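# Swing the desk 3-D printer's door fully open

## Task

A 3-D printer sits unfixed on a desk. Swing its door to the fully open position, keeping every one of the printer's feet resting on the desk. The printer must not topple or be left tilted, or the task fails. The door has to stay open on its own, because anything held in place only by the robot does not count. When finished, release everything and move the robot away.

## Robot and tools

ROBOT. A LinearBot: an omnidirectional base with a column about 1.75 m tall. A carriage slides 1.0 m along the column (lift_m) and carries two identical six-joint arms, each with a two-finger gripper. The arm bases sit roughly 0.57 m + lift_m above the floor, and parts of the carriage extend about 0.15 m below that. A hand reaches 0.78 m from its shoulder but only about 0.38 m downward below its arm base. A hand is about 0.16 m long and 0.1 m wide (0.14 m when open). The parked pose for joints 1-6 is 0, 0.05, 0.05, 1.45, 0, 0. With both arms parked the robot measures about 0.95 m across and 0.7 m front to back. The wheel motors are weak (2 N m), so a light push already triggers contact_stop.

CAMERAS. carriage_camera is fixed to the carriage, faces forward and tilts about 20 degrees down. left_wrist_camera and right_wrist_camera look out beyond the fingertips. All images are 672x504 pixels. The carriage camera and parked fingertips sit up to about 0.45 m above the arm bases.

FRAMES. Base frame: origin on the floor below the base centre, x forward, y left, z up. left_hand and right_hand are reported in this frame, as the midpoint between that hand's pads. Their quat_wxyz rotates the base axes into the hand axes. Hand z runs along the fingers, and the fingers open along hand y. A hand pointing straight up with joints 1, 5 and 6 at 0 reads (1,0,0,0). The odometry frame is the base frame at the start of the scene. base_odometry counts only wheel rotation, so wheel slip shows up as travel. Heading is positive to the left and runs from -3.142 to 3.142. Hand readings can be off, more so at long reach.

execute_actions. Arguments:
- "actions": a list holding zero or one action. An empty list just reports state and images.
- "cameras": optional list drawn from carriage_camera, left_wrist_camera, right_wrist_camera, all. Omitted, null or ["all"] gives every camera; [] gives none. An unknown name rejects the whole call.

An action may contain "base", "joints" or both; their motions start together. "base" is a relative offset from where the base last measured itself, and takes exactly one key:
- translate_m: metres, forward positive, -2 to 2.
- strafe_m: metres, left positive, -2 to 2.
- rotate_rad: radians, counter-clockwise (left) positive, -6.3 to 6.3.

"joints" is one dictionary for the lift and both arms together. Each entry is an absolute target keyed by joint name; the ± value is the tolerance for counting as reached.
- lift_m: 0 to 1 m, ±0.004.
- For left and right alike, X_joint1_rad: -2.617 to 3.054, ±0.02. Swings the arm about the vertical; 0 is forward, positive is left.
- X_joint2_rad: 0 to 3.141, ±0.055. Shoulder; 0 puts the upper arm level and pointing back, 1.57 vertical, 3.14 level and pointing forward.
- X_joint3_rad: 0 to 3.141, ±0.055. Elbow; 0 fully folded, 3.14 straight.
- X_joint4_rad: -1.57 to 1.57, ±0.04. Wrist pitch; positive lifts the fingertips.
- X_joint5_rad: -1.57 to 1.57, ±0.02. Wrist yaw; positive swings the fingertips to the right, the opposite sense to joint 1.
- X_joint6_rad: -2.094 to 2.094, ±0.02. Roll about the finger axis; positive is clockwise seen from the forearm.
- X_gripper_m: 0 to 0.093 m pad gap, ±0.004.

A joint or base you leave unnamed may keep pushing toward its previous target. Unknown keys or out-of-range numbers get the call refused, and nothing moves. An action runs at most 15 s. Results come at the end of the call, and a "pictures" line gives the image order. If one call reports a stop, the later execute_actions, wait and finished_scene calls in the same reply are skipped.

wait: "seconds" from 0 to 10. Nothing new is commanded. It returns what an empty action returns.

zoom_image: "camera" (one of the three cameras) and "region" [x0, y0, x1, y1] in pixels, origin at the top-left, at most 504x504. It only works on cameras present with full images in the latest result.

finished_scene: "scene", the current scene's number. It ends the scene permanently after the last command has been held, and reports success. The goal must already hold and remain true. A reply with no tool call ends everything.

RESULT LINES. base_status and joint_status report how each motion ended:
- done: for the base, the wheels turned the full amount, even if they slipped.
- off_target: stopped short of the target, possibly still pushing.
- contact_stop or time_out: the old target is dropped and the joint or base holds where it stopped.
- "joint command not followed" (often followed by cause:): a safety check blocked that arm's targets, while its gripper still acts. Each blocked joint shows not_followed, and those targets may be retried with later actions.
- limit_stop_at_motor_heat: a heat stop interrupted that key; resend the target.

on_its_own lists what was not commanded; its "held at" value is the target being held, not the actual position. motor_effort gives a percentage of maximum, positive toward higher joint values, with the peak in brackets. Readings are biased and noisy. Lift effort grows with load; if it keeps dropping while lowering, a hand is resting on something. drive_wheels at rest clearly above its free-move value means the base is still pressing on something. ARM HIT means an arm struck the robot. MOTOR HOT appears from 75 °C. OVER-TEMPERATURE FAULT: at 90 °C that arm pauses for 10 s; at 100 °C the arm goes limp and drops. Stretched-out arms heat quickly, even empty, and heat also builds while you deliberate.

CAUTIONS. The robot keeps its last command while you think. The robot can topple and cannot recover; the risk is highest with the carriage high, arms extended, loads held, pulling, or sudden drive stops. Only images reveal a lean. Contact stops come late or not at all; the base may coast about 0.3 m after an arm touches something. After a blocked drive, back off about 0.2 m along the way you came (undo a turn), and repeat if still pressed. Avoid driving backward into table edges. Arms have no contact stop: a blocked arm keeps pressing and snaps to its target once freed. Never let the arms strike or press on each other. To clear a blocked arm, move it alone first, then the other in a later action. Pads grip at about 45-60 N each, and a gripper holding something usually reads off_target. A level hand sags 10-17 cm under 1 kg. Avoid drops, slams and hard pushes, and never tip the printer.

Each tool is called after "Call:" as name(argument=value, ...) on one line, values as JSON.

## Session

Call:
execute_actions(actions=[])

Scene clock: 0.00 s.
base_odometry: x=+0.000 y=+0.000 heading=+0.000 (m, m, rad; odometry frame)
base_status: not commanded
joint_positions: lift_m=+0.297 left_joint1_rad=+0.012 left_joint2_rad=+0.041 left_joint3_rad=+0.036 left_joint4_rad=+1.447 left_joint5_rad=+0.022 left_joint6_rad=+0.034 left_gripper_m=+0.095 right_joint1_rad=-0.019 right_joint2_rad=+0.023 right_joint3_rad=+0.024 right_joint4_rad=+1.486 right_joint5_rad=+0.016 right_joint6_rad=-0.042 right_gripper_m=+0.094
joint_status: not commanded
motor_effort: lift_m=+17 drive_wheels=-4 (%)
left_hand: x=+0.2977 y=+0.3265 z=+1.2734 quat_wxyz=(+0.998, +0.012, +0.064, +0.022) (m; base frame)
right_hand: x=+0.2859 y=-0.3331 z=+1.2713 quat_wxyz=(+0.999, +0.008, +0.042, -0.031) (m; base frame)
pictures: carriage_camera, left_wrist_camera, right_wrist_camera
Images, in order (width x height): carriage_camera 672x504, left_wrist_camera 672x504, right_wrist_camera 672x504.

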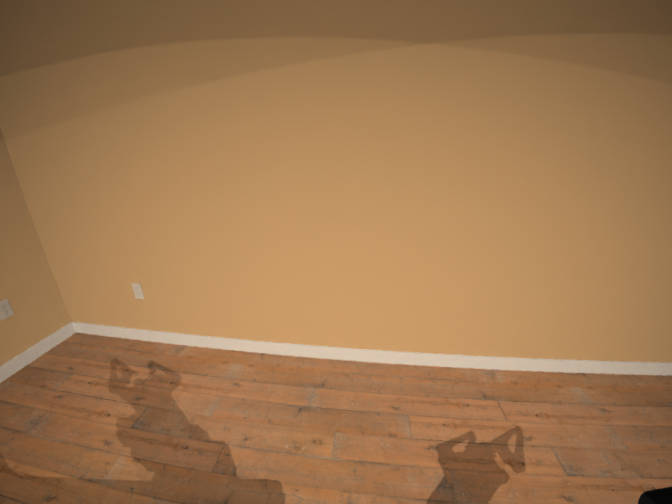

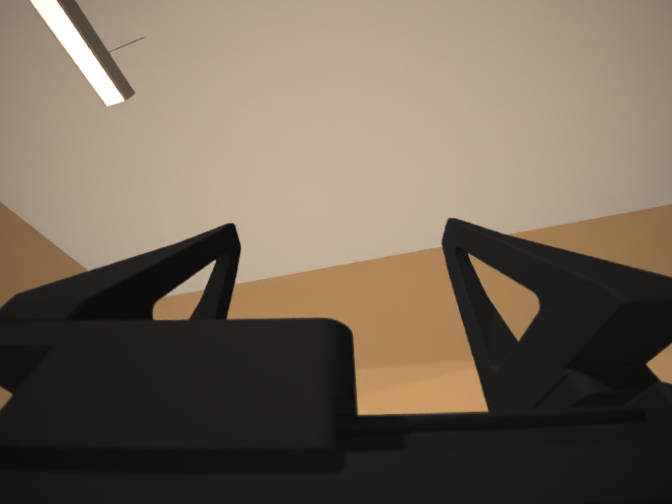

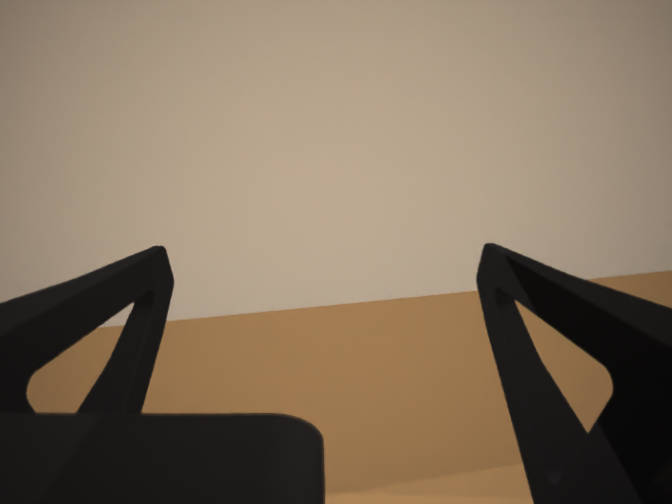

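Call:
execute_actions(actions=[{"base":{"rotate_rad":-2.1}}], cameras=["carriage_camera"])

Scene clock: 5.53 s.
base_odometry: x=+0.000 y=+0.000 heading=-2.098 (m, m, rad; odometry frame)
base_status: done
joint_positions: lift_m=+0.297 left_joint1_rad=+0.012 left_joint2_rad=+0.041 left_joint3_rad=+0.036 left_joint4_rad=+1.443 left_joint5_rad=+0.022 left_joint6_rad=+0.034 left_gripper_m=+0.095 right_joint1_rad=-0.019 right_joint2_rad=+0.023 right_joint3_rad=+0.024 right_joint4_rad=+1.484 right_joint5_rad=+0.016 right_joint6_rad=-0.042 right_gripper_m=+0.094
joint_status: not commanded
motor_effort: lift_m=+17(17) drive_wheels=+17(45) (%)
left_hand: x=+0.2985 y=+0.3265 z=+1.2733 quat_wxyz=(+0.998, +0.012, +0.066, +0.022) (m; base frame)
right_hand: x=+0.2862 y=-0.3332 z=+1.2713 quat_wxyz=(+0.999, +0.008, +0.042, -0.031) (m; base frame)
pictures: carriage_camera
Images, in order (width x height): carriage_camera 672x504.

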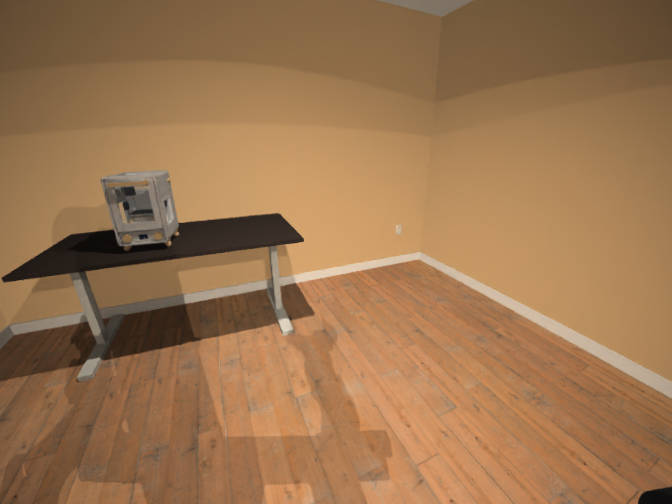

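Call:
execute_actions(actions=[{"base":{"rotate_rad":0.42}}], cameras=[])

Call:
execute_actions(actions=[{"base":{"strafe_m":0.4}}], cameras=[])

Call:
execute_actions(actions=[{"base":{"translate_m":0.9}}], cameras=["carriage_camera"])

Call:
zoom_image(camera="carriage_camera", region=[180,100,500,340])

Scene clock: 12.47 s.
base_odometry: x=+0.001 y=+0.000 heading=-1.681 (m, m, rad; odometry frame)
base_status: done
joint_positions: lift_m=+0.297 left_joint1_rad=+0.012 left_joint2_rad=+0.041 left_joint3_rad=+0.036 left_joint4_rad=+1.443 left_joint5_rad=+0.022 left_joint6_rad=+0.034 left_gripper_m=+0.095 right_joint1_rad=-0.019 right_joint2_rad=+0.023 right_joint3_rad=+0.024 right_joint4_rad=+1.485 right_joint5_rad=+0.016 right_joint6_rad=-0.042 right_gripper_m=+0.094
joint_status: not commanded
motor_effort: lift_m=+17(17) drive_wheels=-34(43) (%)
left_hand: x=+0.2985 y=+0.3265 z=+1.2733 quat_wxyz=(+0.998, +0.012, +0.066, +0.022) (m; base frame)
right_hand: x=+0.2860 y=-0.3332 z=+1.2713 quat_wxyz=(+0.999, +0.008, +0.042, -0.031) (m; base frame)
pictures: none
No camera images: the call's "cameras" was empty. Leave "cameras" out to get every camera's image.

Scene clock: 15.40 s.
base_odometry: x=+0.398 y=-0.044 heading=-1.681 (m, m, rad; odometry frame)
base_status: done
joint_positions: lift_m=+0.297 left_joint1_rad=+0.012 left_joint2_rad=+0.041 left_joint3_rad=+0.036 left_joint4_rad=+1.444 left_joint5_rad=+0.022 left_joint6_rad=+0.034 left_gripper_m=+0.095 right_joint1_rad=-0.019 right_joint2_rad=+0.023 right_joint3_rad=+0.024 right_joint4_rad=+1.486 right_joint5_rad=+0.016 right_joint6_rad=-0.042 right_gripper_m=+0.094
joint_status: not commanded
motor_effort: lift_m=+17(17) drive_wheels=-9(37) (%)
left_hand: x=+0.2984 y=+0.3265 z=+1.2733 quat_wxyz=(+0.998, +0.012, +0.066, +0.022) (m; base frame)
right_hand: x=+0.2858 y=-0.3331 z=+1.2713 quat_wxyz=(+0.999, +0.008, +0.042, -0.031) (m; base frame)
pictures: none
No camera images: the call's "cameras" was empty. Leave "cameras" out to get every camera's image.

Scene clock: 19.60 s.
base_odometry: x=+0.300 y=-0.939 heading=-1.680 (m, m, rad; odometry frame)
base_status: done
joint_positions: lift_m=+0.297 left_joint1_rad=+0.012 left_joint2_rad=+0.041 left_joint3_rad=+0.036 left_joint4_rad=+1.445 left_joint5_rad=+0.022 left_joint6_rad=+0.034 left_gripper_m=+0.095 right_joint1_rad=-0.019 right_joint2_rad=+0.023 right_joint3_rad=+0.024 right_joint4_rad=+1.486 right_joint5_rad=+0.016 right_joint6_rad=-0.042 right_gripper_m=+0.094
joint_status: not commanded
motor_effort: lift_m=+17(17) drive_wheels=-12(35) (%)
left_hand: x=+0.2981 y=+0.3265 z=+1.2733 quat_wxyz=(+0.998, +0.012, +0.065, +0.022) (m; base frame)
right_hand: x=+0.2857 y=-0.3331 z=+1.2713 quat_wxyz=(+0.999, +0.008, +0.041, -0.031) (m; base frame)
pictures: carriage_camera
Images, in order (width x height): carriage_camera 672x504.

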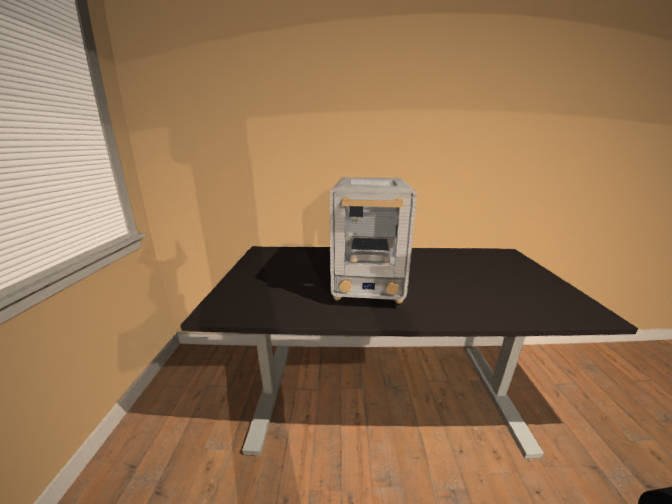

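Region (180, 100, 500, 340) of carriage_camera's 672x504 image, scaled by 1.575, with more detail than that image has; it fills the top 378 rows of this view, and the rest is white.

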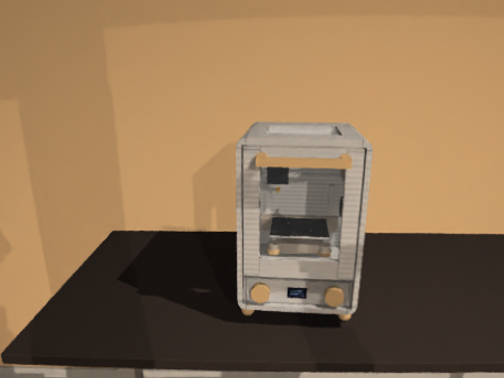

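Call:
execute_actions(actions=[{"base":{"translate_m":0.3},"joints":{"lift_m":0.45,"right_joint2_rad":1.57,"right_joint3_rad":1.2,"right_joint4_rad":-0.6,"right_joint6_rad":1.57,"left_joint2_rad":1.0,"left_joint3_rad":0.8,"left_joint4_rad":0.2}}])

Scene clock: 26.70 s.
base_odometry: x=+0.268 y=-1.237 heading=-1.679 (m, m, rad; odometry frame)
base_status: done
joint_positions: lift_m=+0.450 left_joint1_rad=+0.012 left_joint2_rad=+0.999 left_joint3_rad=+0.774 left_joint4_rad=+0.190 left_joint5_rad=+0.022 left_joint6_rad=+0.034 left_gripper_m=+0.095 right_joint1_rad=-0.019 right_joint2_rad=+1.573 right_joint3_rad=+1.166 right_joint4_rad=-0.595 right_joint5_rad=+0.016 right_joint6_rad=+1.561 right_gripper_m=+0.094
joint_status: all done
motor_effort: lift_m=+17(23) drive_wheels=-11(40) (%)
left_hand: x=+0.6395 y=+0.3307 z=+1.3298 quat_wxyz=(+0.695, +0.016, +0.719, +0.008) (m; base frame)
right_hand: x=+0.6661 y=-0.3405 z=+1.1274 quat_wxyz=(+0.206, +0.684, +0.674, +0.190) (m; base frame)
pictures: carriage_camera, left_wrist_camera, right_wrist_camera
Images, in order (width x height): carriage_camera 672x504, left_wrist_camera 672x504, right_wrist_camera 672x504.

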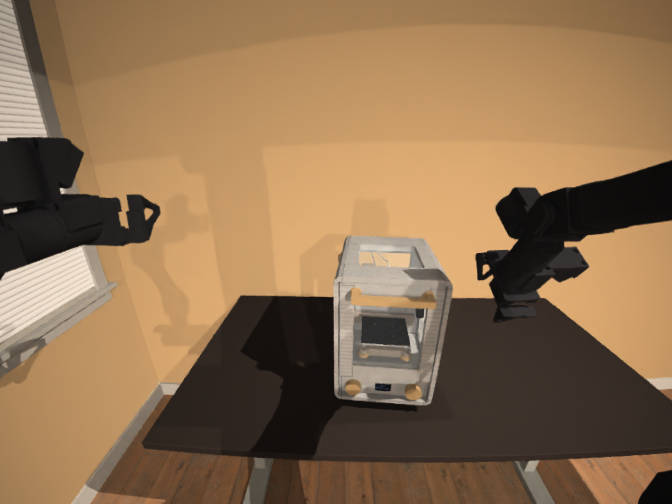

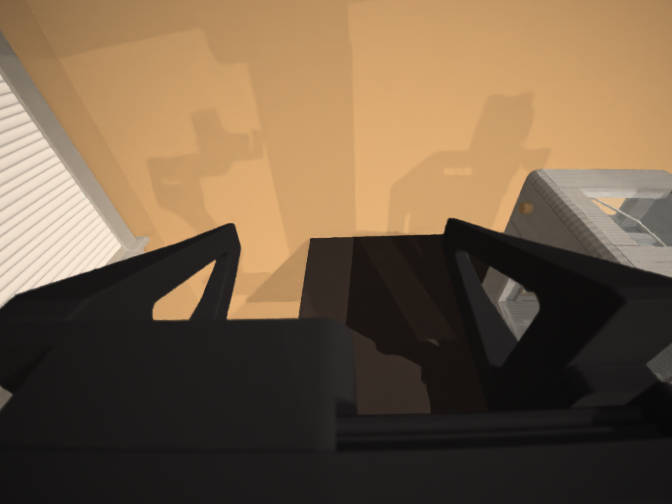

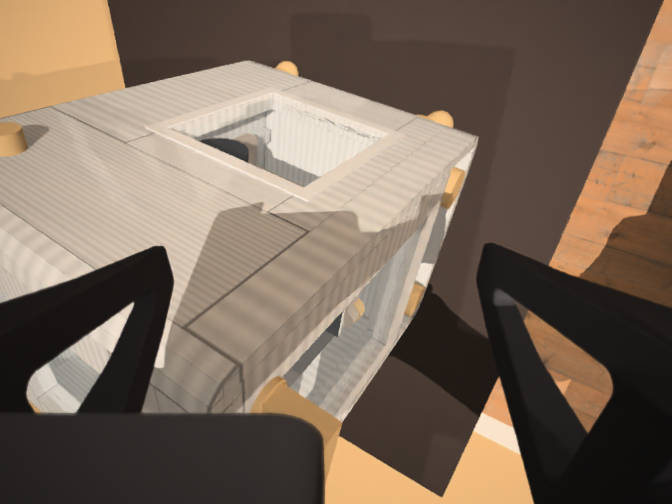

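Call:
execute_actions(actions=[{"base":{"translate_m":-0.25},"joints":{"lift_m":0.3,"right_joint4_rad":0.15,"left_joint2_rad":0.05,"left_joint3_rad":0.05,"left_joint4_rad":1.45,"right_gripper_m":0.07}}], cameras=[])

Call:
execute_actions(actions=[{"base":{"strafe_m":0.24}}])

Scene clock: 38.97 s.
base_odometry: x=+0.295 y=-0.989 heading=-1.679 (m, m, rad; odometry frame)
base_status: done
joint_positions: lift_m=+0.300 left_joint1_rad=+0.012 left_joint2_rad=+0.057 left_joint3_rad=+0.067 left_joint4_rad=+1.454 left_joint5_rad=+0.022 left_joint6_rad=+0.034 left_gripper_m=+0.095 right_joint1_rad=-0.019 right_joint2_rad=+1.573 right_joint3_rad=+1.179 right_joint4_rad=+0.142 right_joint5_rad=+0.017 right_joint6_rad=+1.561 right_gripper_m=+0.070
joint_status: all done
motor_effort: lift_m=+16(16) drive_wheels=-5(44) (%)
left_hand: x=+0.2914 y=+0.3265 z=+1.2847 quat_wxyz=(+0.998, +0.012, +0.053, +0.023) (m; base frame)
right_hand: x=+0.7724 y=-0.3426 z=+1.1268 quat_wxyz=(+0.444, +0.565, +0.552, +0.422) (m; base frame)
pictures: none
No camera images: the call's "cameras" was empty. Leave "cameras" out to get every camera's image.

Scene clock: 41.33 s.
base_odometry: x=+0.534 y=-1.014 heading=-1.678 (m, m, rad; odometry frame)
base_status: done
joint_positions: lift_m=+0.300 left_joint1_rad=+0.012 left_joint2_rad=+0.057 left_joint3_rad=+0.067 left_joint4_rad=+1.454 left_joint5_rad=+0.022 left_joint6_rad=+0.034 left_gripper_m=+0.095 right_joint1_rad=-0.019 right_joint2_rad=+1.573 right_joint3_rad=+1.179 right_joint4_rad=+0.143 right_joint5_rad=+0.017 right_joint6_rad=+1.561 right_gripper_m=+0.070
joint_status: not commanded
motor_effort: lift_m=+16(16) drive_wheels=-9(28) (%)
left_hand: x=+0.2914 y=+0.3265 z=+1.2847 quat_wxyz=(+0.998, +0.012, +0.053, +0.023) (m; base frame)
right_hand: x=+0.7725 y=-0.3426 z=+1.1271 quat_wxyz=(+0.444, +0.565, +0.552, +0.423) (m; base frame)
pictures: carriage_camera, left_wrist_camera, right_wrist_camera
Images, in order (width x height): carriage_camera 672x504, left_wrist_camera 672x504, right_wrist_camera 672x504.

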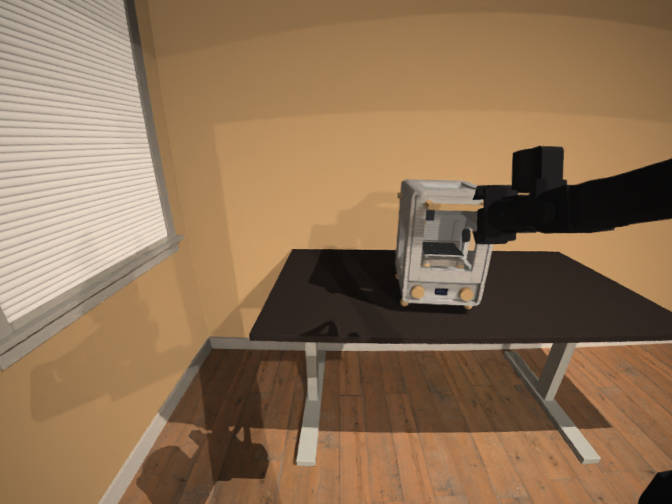

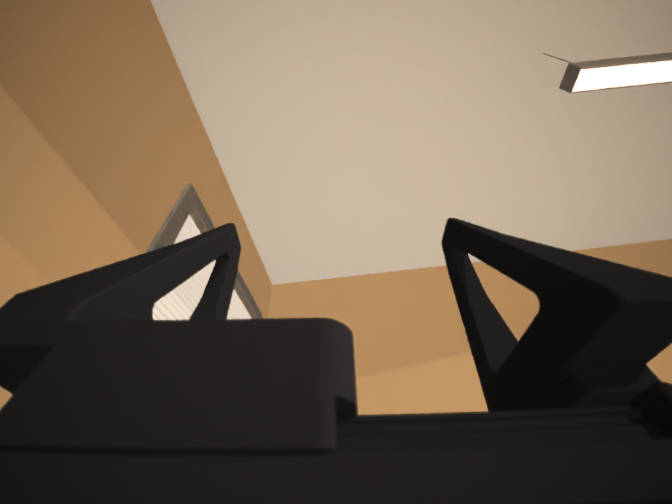

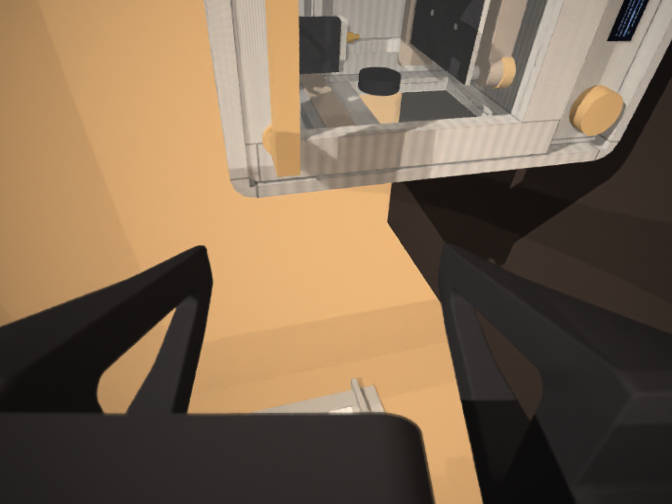

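Call:
execute_actions(actions=[{"base":{"translate_m":0.05},"joints":{"lift_m":0.3,"right_joint4_rad":0.3}}], cameras=["carriage_camera","right_wrist_camera"])

Scene clock: 46.13 s.
base_odometry: x=+0.529 y=-1.064 heading=-1.677 (m, m, rad; odometry frame)
base_status: done
joint_positions: lift_m=+0.300 left_joint1_rad=+0.012 left_joint2_rad=+0.057 left_joint3_rad=+0.067 left_joint4_rad=+1.453 left_joint5_rad=+0.022 left_joint6_rad=+0.034 left_gripper_m=+0.095 right_joint1_rad=-0.019 right_joint2_rad=+1.573 right_joint3_rad=+1.179 right_joint4_rad=+0.293 right_joint5_rad=+0.017 right_joint6_rad=+1.561 right_gripper_m=+0.070
joint_status: all done
motor_effort: lift_m=+16(16) drive_wheels=-10(33) (%)
left_hand: x=+0.2917 y=+0.3265 z=+1.2847 quat_wxyz=(+0.998, +0.012, +0.054, +0.023) (m; base frame)
right_hand: x=+0.7789 y=-0.3428 z=+1.1632 quat_wxyz=(+0.485, +0.531, +0.518, +0.463) (m; base frame)
pictures: carriage_camera, right_wrist_camera
Images, in order (width x height): carriage_camera 672x504, right_wrist_camera 672x504.

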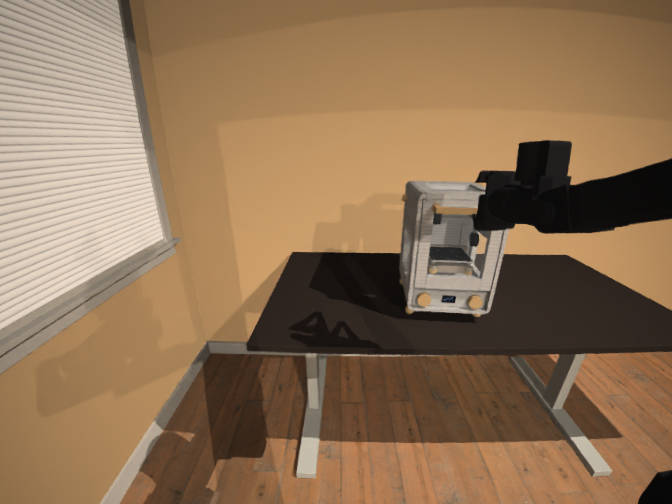

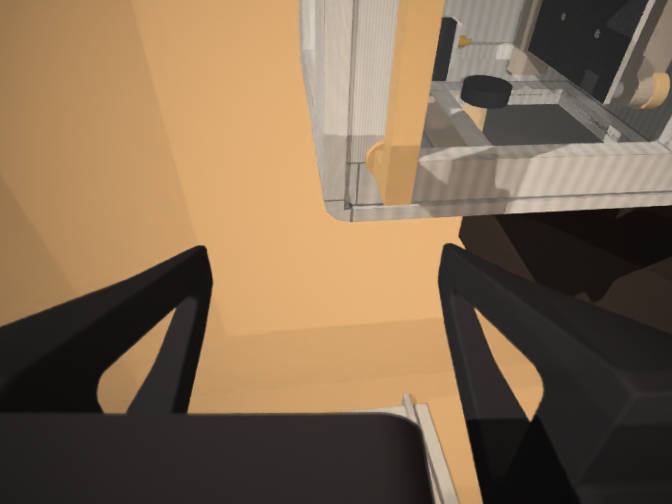

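Call:
execute_actions(actions=[{"base":{"strafe_m":0.07},"joints":{"lift_m":0.27}}], cameras=["carriage_camera","right_wrist_camera"])

Scene clock: 50.03 s.
base_odometry: x=+0.599 y=-1.072 heading=-1.678 (m, m, rad; odometry frame)
base_status: done
joint_positions: lift_m=+0.270 left_joint1_rad=+0.012 left_joint2_rad=+0.057 left_joint3_rad=+0.067 left_joint4_rad=+1.453 left_joint5_rad=+0.023 left_joint6_rad=+0.034 left_gripper_m=+0.095 right_joint1_rad=-0.019 right_joint2_rad=+1.574 right_joint3_rad=+1.179 right_joint4_rad=+0.293 right_joint5_rad=+0.017 right_joint6_rad=+1.561 right_gripper_m=+0.070
joint_status: all done
motor_effort: lift_m=+16(17) drive_wheels=-5(33) (%)
left_hand: x=+0.2918 y=+0.3264 z=+1.2547 quat_wxyz=(+0.998, +0.012, +0.054, +0.023) (m; base frame)
right_hand: x=+0.7791 y=-0.3428 z=+1.1326 quat_wxyz=(+0.485, +0.532, +0.518, +0.462) (m; base frame)
pictures: carriage_camera, right_wrist_camera
Images, in order (width x height): carriage_camera 672x504, right_wrist_camera 672x504.

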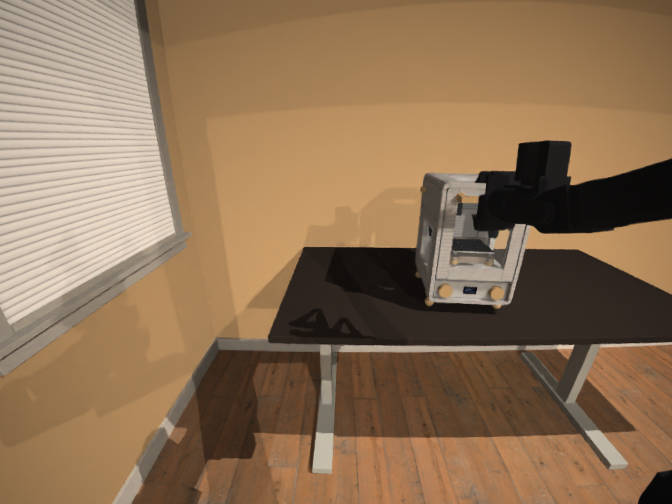

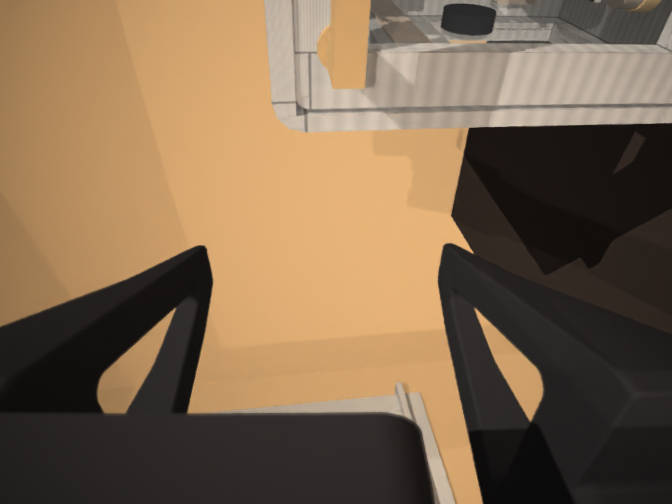

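Call:
execute_actions(actions=[{"base":{"strafe_m":-0.17},"joints":{"lift_m":0.28}}], cameras=[])

Call:
execute_actions(actions=[{"base":{"translate_m":0.06}}], cameras=["carriage_camera","right_wrist_camera"])

Scene clock: 55.47 s.
base_odometry: x=+0.429 y=-1.054 heading=-1.677 (m, m, rad; odometry frame)
base_status: done
joint_positions: lift_m=+0.280 left_joint1_rad=+0.012 left_joint2_rad=+0.057 left_joint3_rad=+0.067 left_joint4_rad=+1.451 left_joint5_rad=+0.022 left_joint6_rad=+0.034 left_gripper_m=+0.095 right_joint1_rad=-0.019 right_joint2_rad=+1.572 right_joint3_rad=+1.179 right_joint4_rad=+0.298 right_joint5_rad=+0.016 right_joint6_rad=+1.561 right_gripper_m=+0.070
joint_status: all done
motor_effort: lift_m=+17(22) drive_wheels=-6(43) (%)
left_hand: x=+0.2922 y=+0.3265 z=+1.2644 quat_wxyz=(+0.998, +0.012, +0.055, +0.023) (m; base frame)
right_hand: x=+0.7787 y=-0.3427 z=+1.1451 quat_wxyz=(+0.487, +0.529, +0.516, +0.465) (m; base frame)
pictures: none
No camera images: the call's "cameras" was empty. Leave "cameras" out to get every camera's image.

Scene clock: 56.87 s.
base_odometry: x=+0.423 y=-1.114 heading=-1.678 (m, m, rad; odometry frame)
base_status: done
joint_positions: lift_m=+0.280 left_joint1_rad=+0.012 left_joint2_rad=+0.057 left_joint3_rad=+0.067 left_joint4_rad=+1.451 left_joint5_rad=+0.022 left_joint6_rad=+0.034 left_gripper_m=+0.095 right_joint1_rad=-0.019 right_joint2_rad=+1.572 right_joint3_rad=+1.179 right_joint4_rad=+0.299 right_joint5_rad=+0.016 right_joint6_rad=+1.561 right_gripper_m=+0.070
joint_status: not commanded
motor_effort: lift_m=+18(18) drive_wheels=-10(31) (%)
left_hand: x=+0.2922 y=+0.3265 z=+1.2644 quat_wxyz=(+0.998, +0.012, +0.055, +0.023) (m; base frame)
right_hand: x=+0.7787 y=-0.3427 z=+1.1452 quat_wxyz=(+0.487, +0.529, +0.516, +0.465) (m; base frame)
pictures: carriage_camera, right_wrist_camera
Images, in order (width x height): carriage_camera 672x504, right_wrist_camera 672x504.

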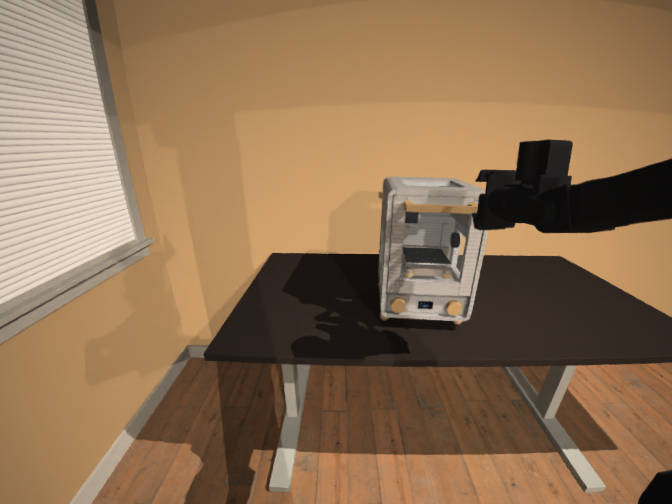

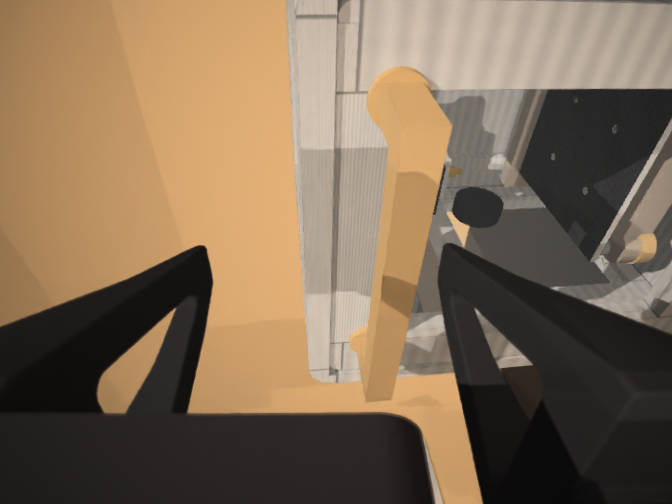

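Call:
execute_actions(actions=[{"base":{"translate_m":0.05},"joints":{"lift_m":0.258}}], cameras=["carriage_camera","right_wrist_camera"])

Scene clock: 59.33 s.
base_odometry: x=+0.417 y=-1.163 heading=-1.679 (m, m, rad; odometry frame)
base_status: done
joint_positions: lift_m=+0.258 left_joint1_rad=+0.012 left_joint2_rad=+0.057 left_joint3_rad=+0.067 left_joint4_rad=+1.451 left_joint5_rad=+0.023 left_joint6_rad=+0.034 left_gripper_m=+0.095 right_joint1_rad=-0.019 right_joint2_rad=+1.570 right_joint3_rad=+1.179 right_joint4_rad=+0.296 right_joint5_rad=+0.016 right_joint6_rad=+1.561 right_gripper_m=+0.070
joint_status: all done
motor_effort: lift_m=+16(17) drive_wheels=-10(40) (%)
left_hand: x=+0.2923 y=+0.3264 z=+1.2426 quat_wxyz=(+0.998, +0.012, +0.055, +0.023) (m; base frame)
right_hand: x=+0.7783 y=-0.3427 z=+1.1235 quat_wxyz=(+0.487, +0.530, +0.517, +0.464) (m; base frame)
pictures: carriage_camera, right_wrist_camera
Images, in order (width x height): carriage_camera 672x504, right_wrist_camera 672x504.

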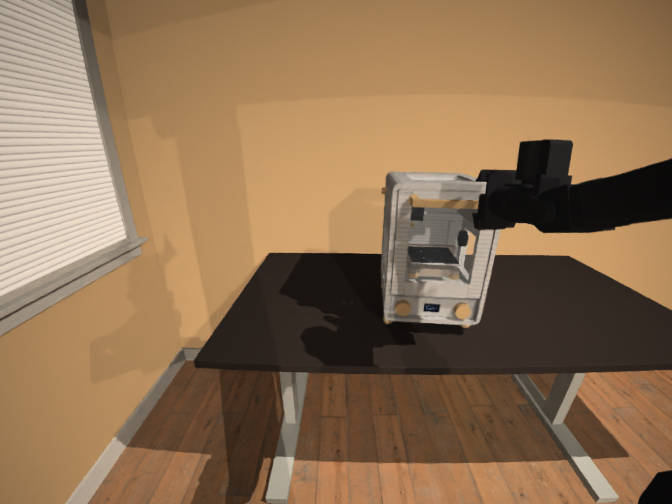

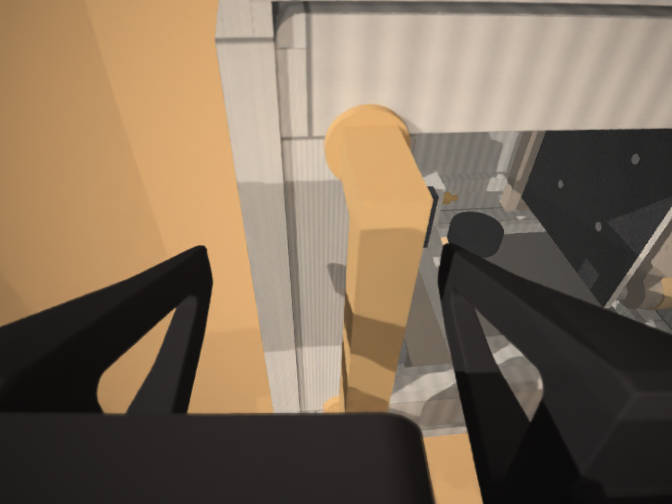

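Call:
execute_actions(actions=[{"base":{"translate_m":0.04},"joints":{"lift_m":0.25}}], cameras=["right_wrist_camera"])

Call:
execute_actions(actions=[{"joints":{"right_gripper_m":0.0}}], cameras=["right_wrist_camera"])

Call:
execute_actions(actions=[{"base":{"translate_m":-0.04}}])

Scene clock: 63.00 s.
base_odometry: x=+0.412 y=-1.203 heading=-1.680 (m, m, rad; odometry frame)
base_status: done
joint_positions: lift_m=+0.250 left_joint1_rad=+0.012 left_joint2_rad=+0.057 left_joint3_rad=+0.067 left_joint4_rad=+1.450 left_joint5_rad=+0.023 left_joint6_rad=+0.034 left_gripper_m=+0.095 right_joint1_rad=-0.019 right_joint2_rad=+1.553 right_joint3_rad=+1.179 right_joint4_rad=+0.256 right_joint5_rad=+0.019 right_joint6_rad=+1.562 right_gripper_m=+0.070
joint_status: all done
motor_effort: lift_m=+16(16) drive_wheels=+9(40) (%)
left_hand: x=+0.2926 y=+0.3264 z=+1.2346 quat_wxyz=(+0.998, +0.012, +0.055, +0.023) (m; base frame)
right_hand: x=+0.7739 y=-0.3431 z=+1.1140 quat_wxyz=(+0.481, +0.536, +0.521, +0.458) (m; base frame)
pictures: right_wrist_camera
Images, in order (width x height): right_wrist_camera 672x504.

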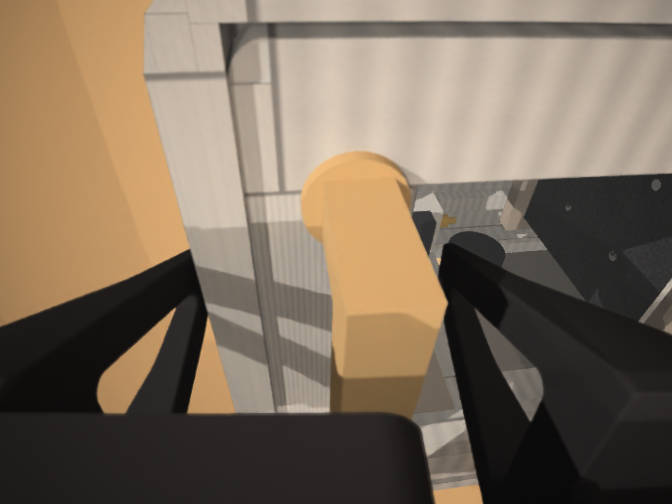

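Scene clock: 63.67 s.
base_odometry: x=+0.412 y=-1.203 heading=-1.680 (m, m, rad; odometry frame)
base_status: not commanded
joint_positions: lift_m=+0.250 left_joint1_rad=+0.012 left_joint2_rad=+0.057 left_joint3_rad=+0.067 left_joint4_rad=+1.450 left_joint5_rad=+0.023 left_joint6_rad=+0.034 left_gripper_m=+0.095 right_joint1_rad=-0.019 right_joint2_rad=+1.547 right_joint3_rad=+1.179 right_joint4_rad=+0.268 right_joint5_rad=+0.017 right_joint6_rad=+1.569 right_gripper_m=+0.054
joint_status: right_gripper_m off_target (ended at +0.054, target +0.000)
motor_effort: lift_m=+16(16) drive_wheels=+9(9) (%)
left_hand: x=+0.2926 y=+0.3264 z=+1.2346 quat_wxyz=(+0.998, +0.012, +0.055, +0.023) (m; base frame)
right_hand: x=+0.7730 y=-0.3427 z=+1.1199 quat_wxyz=(+0.484, +0.533, +0.516, +0.465) (m; base frame)
pictures: right_wrist_camera
Images, in order (width x height): right_wrist_camera 672x504.

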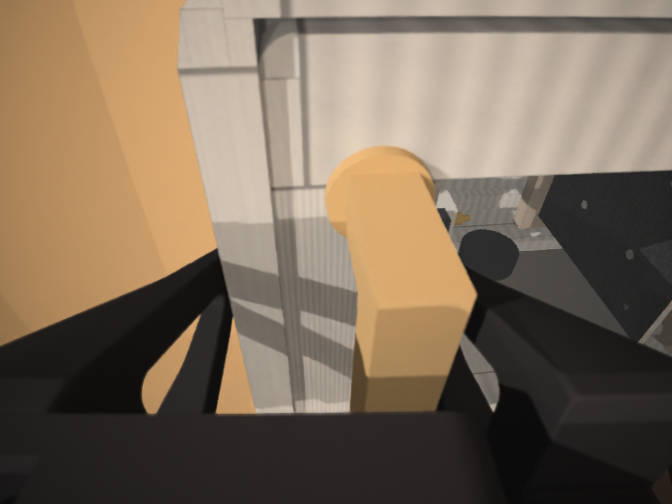

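Scene clock: 64.90 s.
base_odometry: x=+0.417 y=-1.164 heading=-1.680 (m, m, rad; odometry frame)
base_status: done
joint_positions: lift_m=+0.250 left_joint1_rad=+0.012 left_joint2_rad=+0.057 left_joint3_rad=+0.067 left_joint4_rad=+1.450 left_joint5_rad=+0.023 left_joint6_rad=+0.034 left_gripper_m=+0.095 right_joint1_rad=-0.019 right_joint2_rad=+1.611 right_joint3_rad=+1.204 right_joint4_rad=+0.348 right_joint5_rad=+0.005 right_joint6_rad=+1.569 right_gripper_m=+0.054
joint_status: not commanded
motor_effort: lift_m=+16(16) drive_wheels=-19(46) (%)
left_hand: x=+0.2925 y=+0.3264 z=+1.2346 quat_wxyz=(+0.998, +0.012, +0.055, +0.023) (m; base frame)
right_hand: x=+0.7891 y=-0.3410 z=+1.1203 quat_wxyz=(+0.492, +0.520, +0.509, +0.478) (m; base frame)
pictures: carriage_camera, left_wrist_camera, right_wrist_camera
Images, in order (width x height): carriage_camera 672x504, left_wrist_camera 672x504, right_wrist_camera 672x504.

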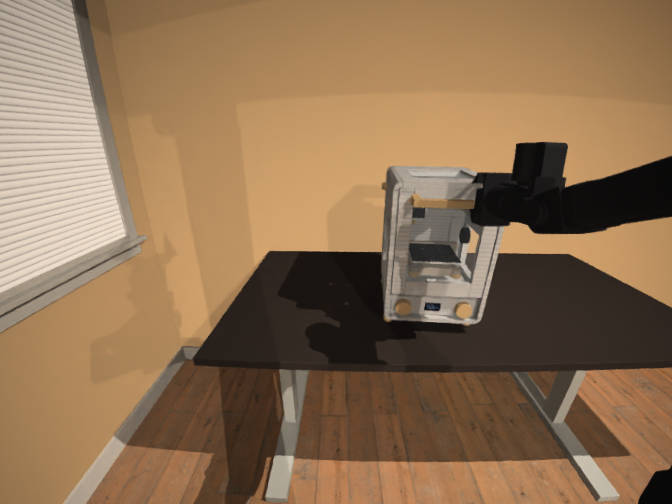

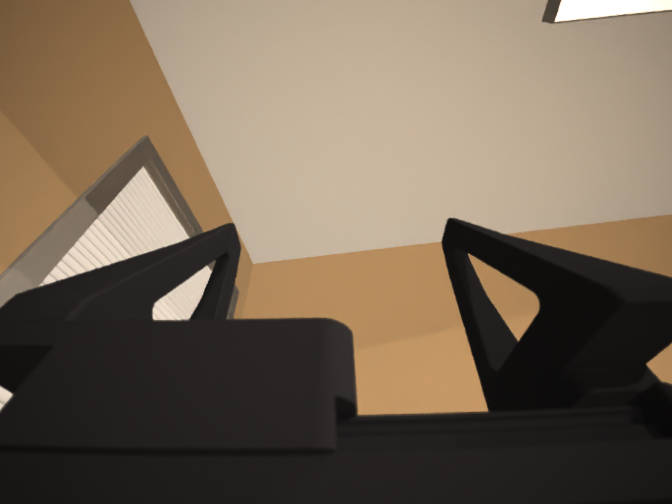

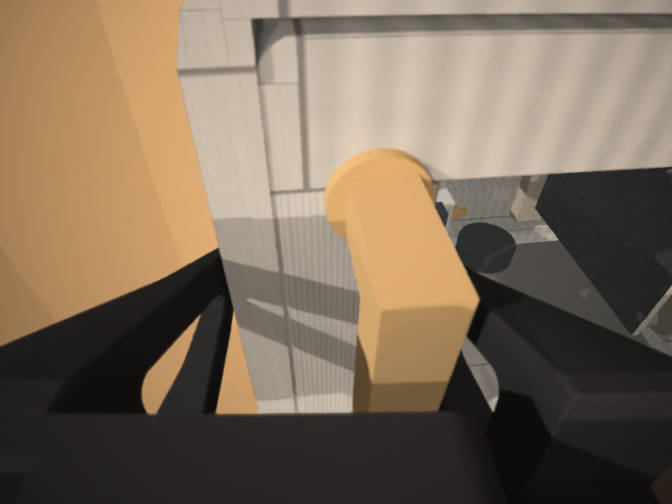

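Call:
execute_actions(actions=[{"base":{"translate_m":-0.05},"joints":{"right_joint4_rad":0.5,"lift_m":0.235}}], cameras=["carriage_camera","right_wrist_camera"])

Scene clock: 67.73 s.
base_odometry: x=+0.422 y=-1.114 heading=-1.679 (m, m, rad; odometry frame)
base_status: done
joint_positions: lift_m=+0.235 left_joint1_rad=+0.012 left_joint2_rad=+0.057 left_joint3_rad=+0.063 left_joint4_rad=+1.450 left_joint5_rad=+0.023 left_joint6_rad=+0.034 left_gripper_m=+0.095 right_joint1_rad=-0.016 right_joint2_rad=+1.634 right_joint3_rad=+1.204 right_joint4_rad=+0.425 right_joint5_rad=-0.007 right_joint6_rad=+1.566 right_gripper_m=+0.055
joint_status: right_joint4_rad off_target (ended at +0.425, target +0.500); the others done
motor_effort: lift_m=+15(16) drive_wheels=-18(57) (%)
left_hand: x=+0.2937 y=+0.3264 z=+1.2186 quat_wxyz=(+0.998, +0.012, +0.057, +0.023) (m; base frame)
right_hand: x=+0.7946 y=-0.3371 z=+1.1126 quat_wxyz=(+0.502, +0.502, +0.500, +0.496) (m; base frame)
pictures: carriage_camera, right_wrist_camera
Images, in order (width x height): carriage_camera 672x504, right_wrist_camera 672x504.

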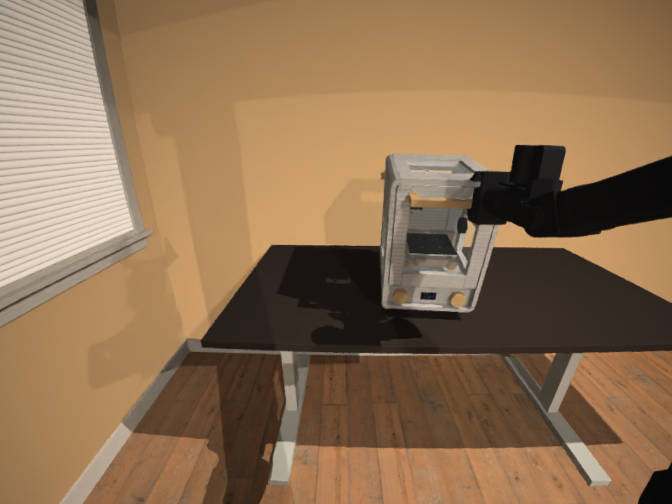

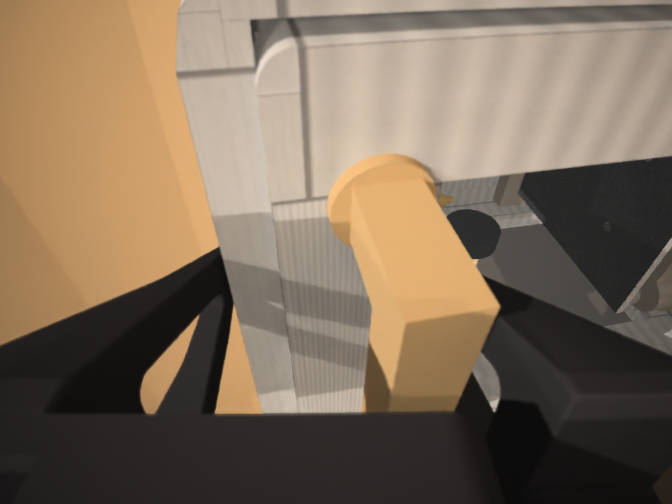

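Call:
execute_actions(actions=[{"base":{"translate_m":0.065},"joints":{"right_joint4_rad":0.3,"lift_m":0.25}}], cameras=[])

Call:
execute_actions(actions=[{"joints":{"right_gripper_m":0.075}}], cameras=[])

Call:
execute_actions(actions=[{"base":{"translate_m":-0.02},"joints":{"lift_m":0.24,"right_gripper_m":0.05}}], cameras=["carriage_camera","right_wrist_camera"])

Scene clock: 72.17 s.
base_odometry: x=+0.415 y=-1.179 heading=-1.680 (m, m, rad; odometry frame)
base_status: done
joint_positions: lift_m=+0.250 left_joint1_rad=+0.012 left_joint2_rad=+0.057 left_joint3_rad=+0.063 left_joint4_rad=+1.449 left_joint5_rad=+0.023 left_joint6_rad=+0.034 left_gripper_m=+0.095 right_joint1_rad=-0.016 right_joint2_rad=+1.570 right_joint3_rad=+1.204 right_joint4_rad=+0.273 right_joint5_rad=+0.021 right_joint6_rad=+1.576 right_gripper_m=+0.054
joint_status: all done
motor_effort: lift_m=+18(22) drive_wheels=+8(49) (%)
left_hand: x=+0.2938 y=+0.3264 z=+1.2332 quat_wxyz=(+0.998, +0.012, +0.057, +0.023) (m; base frame)
right_hand: x=+0.7793 y=-0.3418 z=+1.1218 quat_wxyz=(+0.484, +0.533, +0.512, +0.468) (m; base frame)
pictures: none
No camera images: the call's "cameras" was empty. Leave "cameras" out to get every camera's image.

Scene clock: 72.83 s.
base_odometry: x=+0.415 y=-1.179 heading=-1.680 (m, m, rad; odometry frame)
base_status: not commanded
joint_positions: lift_m=+0.250 left_joint1_rad=+0.012 left_joint2_rad=+0.057 left_joint3_rad=+0.063 left_joint4_rad=+1.449 left_joint5_rad=+0.023 left_joint6_rad=+0.034 left_gripper_m=+0.095 right_joint1_rad=-0.016 right_joint2_rad=+1.570 right_joint3_rad=+1.204 right_joint4_rad=+0.287 right_joint5_rad=+0.020 right_joint6_rad=+1.576 right_gripper_m=+0.075
joint_status: all done
motor_effort: lift_m=+18(18) drive_wheels=+7(9) (%)
left_hand: x=+0.2938 y=+0.3264 z=+1.2332 quat_wxyz=(+0.998, +0.012, +0.057, +0.023) (m; base frame)
right_hand: x=+0.7796 y=-0.3417 z=+1.1253 quat_wxyz=(+0.488, +0.530, +0.509, +0.472) (m; base frame)
pictures: none
No camera images: the call's "cameras" was empty. Leave "cameras" out to get every camera's image.

Scene clock: 73.77 s.
base_odometry: x=+0.417 y=-1.159 heading=-1.679 (m, m, rad; odometry frame)
base_status: done
joint_positions: lift_m=+0.240 left_joint1_rad=+0.012 left_joint2_rad=+0.057 left_joint3_rad=+0.063 left_joint4_rad=+1.450 left_joint5_rad=+0.023 left_joint6_rad=+0.034 left_gripper_m=+0.095 right_joint1_rad=-0.016 right_joint2_rad=+1.593 right_joint3_rad=+1.204 right_joint4_rad=+0.352 right_joint5_rad=+0.015 right_joint6_rad=+1.576 right_gripper_m=+0.054
joint_status: all done
motor_effort: lift_m=+16(16) drive_wheels=-13(49) (%)
left_hand: x=+0.2935 y=+0.3264 z=+1.2236 quat_wxyz=(+0.998, +0.012, +0.057, +0.023) (m; base frame)
right_hand: x=+0.7855 y=-0.3410 z=+1.1200 quat_wxyz=(+0.497, +0.518, +0.500, +0.484) (m; base frame)
pictures: carriage_camera, right_wrist_camera
Images, in order (width x height): carriage_camera 672x504, right_wrist_camera 672x504.

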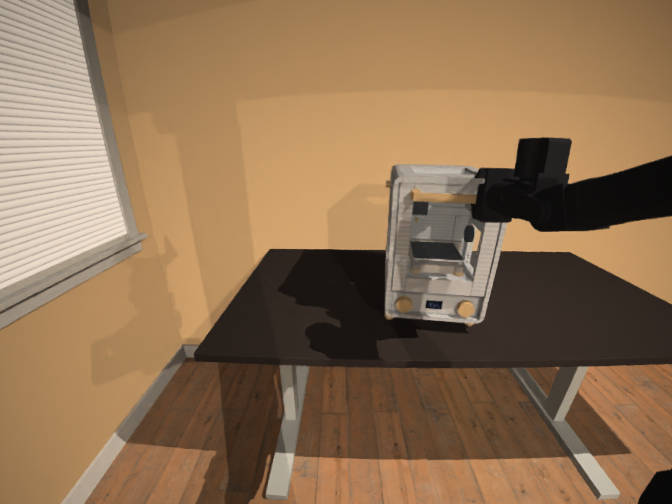

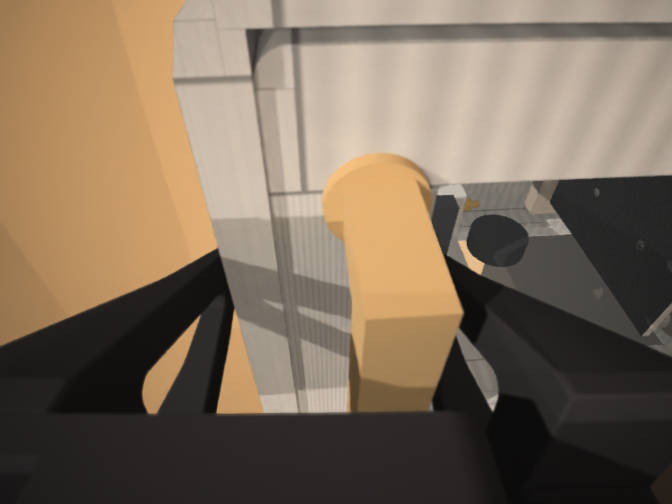

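Call:
execute_actions(actions=[{"joints":{"right_gripper_m":0.075}}], cameras=[])

Call:
execute_actions(actions=[{"base":{"translate_m":-0.025},"joints":{"lift_m":0.243}}], cameras=["right_wrist_camera"])

Call:
execute_actions(actions=[{"joints":{"right_gripper_m":0}}], cameras=["right_wrist_camera"])

Scene clock: 77.00 s.
base_odometry: x=+0.417 y=-1.159 heading=-1.679 (m, m, rad; odometry frame)
base_status: not commanded
joint_positions: lift_m=+0.240 left_joint1_rad=+0.012 left_joint2_rad=+0.057 left_joint3_rad=+0.063 left_joint4_rad=+1.450 left_joint5_rad=+0.023 left_joint6_rad=+0.034 left_gripper_m=+0.095 right_joint1_rad=-0.016 right_joint2_rad=+1.583 right_joint3_rad=+1.204 right_joint4_rad=+0.311 right_joint5_rad=+0.015 right_joint6_rad=+1.576 right_gripper_m=+0.075
joint_status: all done
motor_effort: lift_m=+16(16) drive_wheels=-3(13) (%)
left_hand: x=+0.2935 y=+0.3264 z=+1.2236 quat_wxyz=(+0.998, +0.012, +0.057, +0.023) (m; base frame)
right_hand: x=+0.7827 y=-0.3411 z=+1.1152 quat_wxyz=(+0.489, +0.526, +0.507, +0.476) (m; base frame)
pictures: none
No camera images: the call's "cameras" was empty. Leave "cameras" out to get every camera's image.

Scene clock: 77.93 s.
base_odometry: x=+0.420 y=-1.134 heading=-1.679 (m, m, rad; odometry frame)
base_status: done
joint_positions: lift_m=+0.243 left_joint1_rad=+0.012 left_joint2_rad=+0.057 left_joint3_rad=+0.063 left_joint4_rad=+1.450 left_joint5_rad=+0.023 left_joint6_rad=+0.034 left_gripper_m=+0.095 right_joint1_rad=-0.016 right_joint2_rad=+1.580 right_joint3_rad=+1.204 right_joint4_rad=+0.304 right_joint5_rad=+0.015 right_joint6_rad=+1.576 right_gripper_m=+0.075
joint_status: all done
motor_effort: lift_m=+18(20) drive_wheels=+11(39) (%)
left_hand: x=+0.2936 y=+0.3264 z=+1.2262 quat_wxyz=(+0.998, +0.012, +0.057, +0.023) (m; base frame)
right_hand: x=+0.7820 y=-0.3411 z=+1.1174 quat_wxyz=(+0.488, +0.527, +0.509, +0.475) (m; base frame)
pictures: right_wrist_camera
Images, in order (width x height): right_wrist_camera 672x504.

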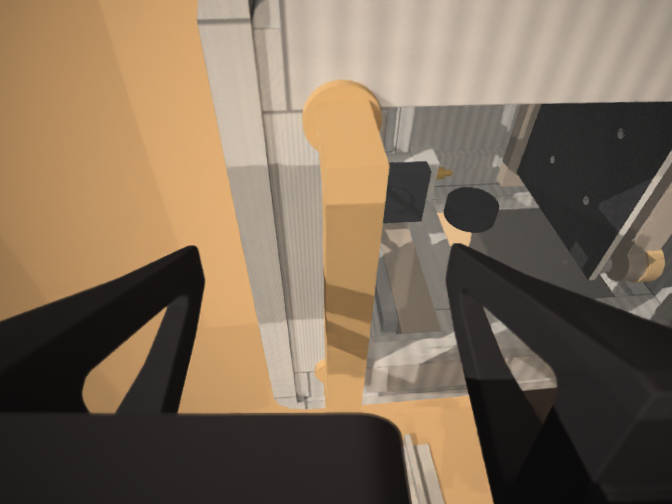

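Scene clock: 78.60 s.
base_odometry: x=+0.420 y=-1.134 heading=-1.679 (m, m, rad; odometry frame)
base_status: not commanded
joint_positions: lift_m=+0.243 left_joint1_rad=+0.012 left_joint2_rad=+0.057 left_joint3_rad=+0.063 left_joint4_rad=+1.450 left_joint5_rad=+0.023 left_joint6_rad=+0.034 left_gripper_m=+0.095 right_joint1_rad=-0.016 right_joint2_rad=+1.580 right_joint3_rad=+1.204 right_joint4_rad=+0.297 right_joint5_rad=+0.015 right_joint6_rad=+1.576 right_gripper_m=+0.000
joint_status: all done
motor_effort: lift_m=+18(18) drive_wheels=+10(10) (%)
left_hand: x=+0.2936 y=+0.3264 z=+1.2262 quat_wxyz=(+0.998, +0.012, +0.057, +0.023) (m; base frame)
right_hand: x=+0.7819 y=-0.3410 z=+1.1158 quat_wxyz=(+0.487, +0.528, +0.510, +0.473) (m; base frame)
pictures: right_wrist_camera
Images, in order (width x height): right_wrist_camera 672x504.

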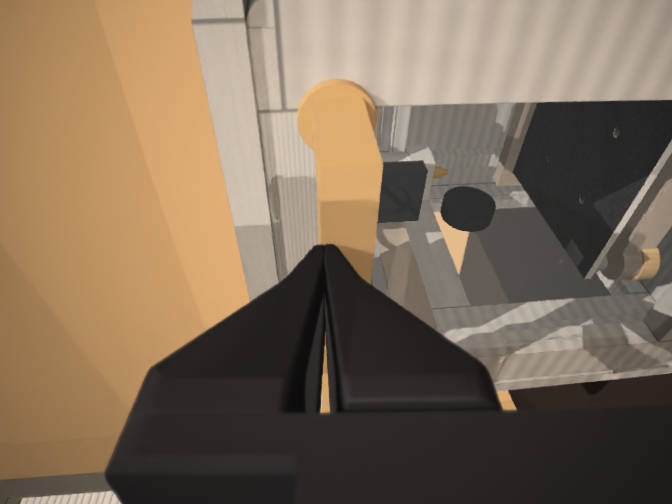

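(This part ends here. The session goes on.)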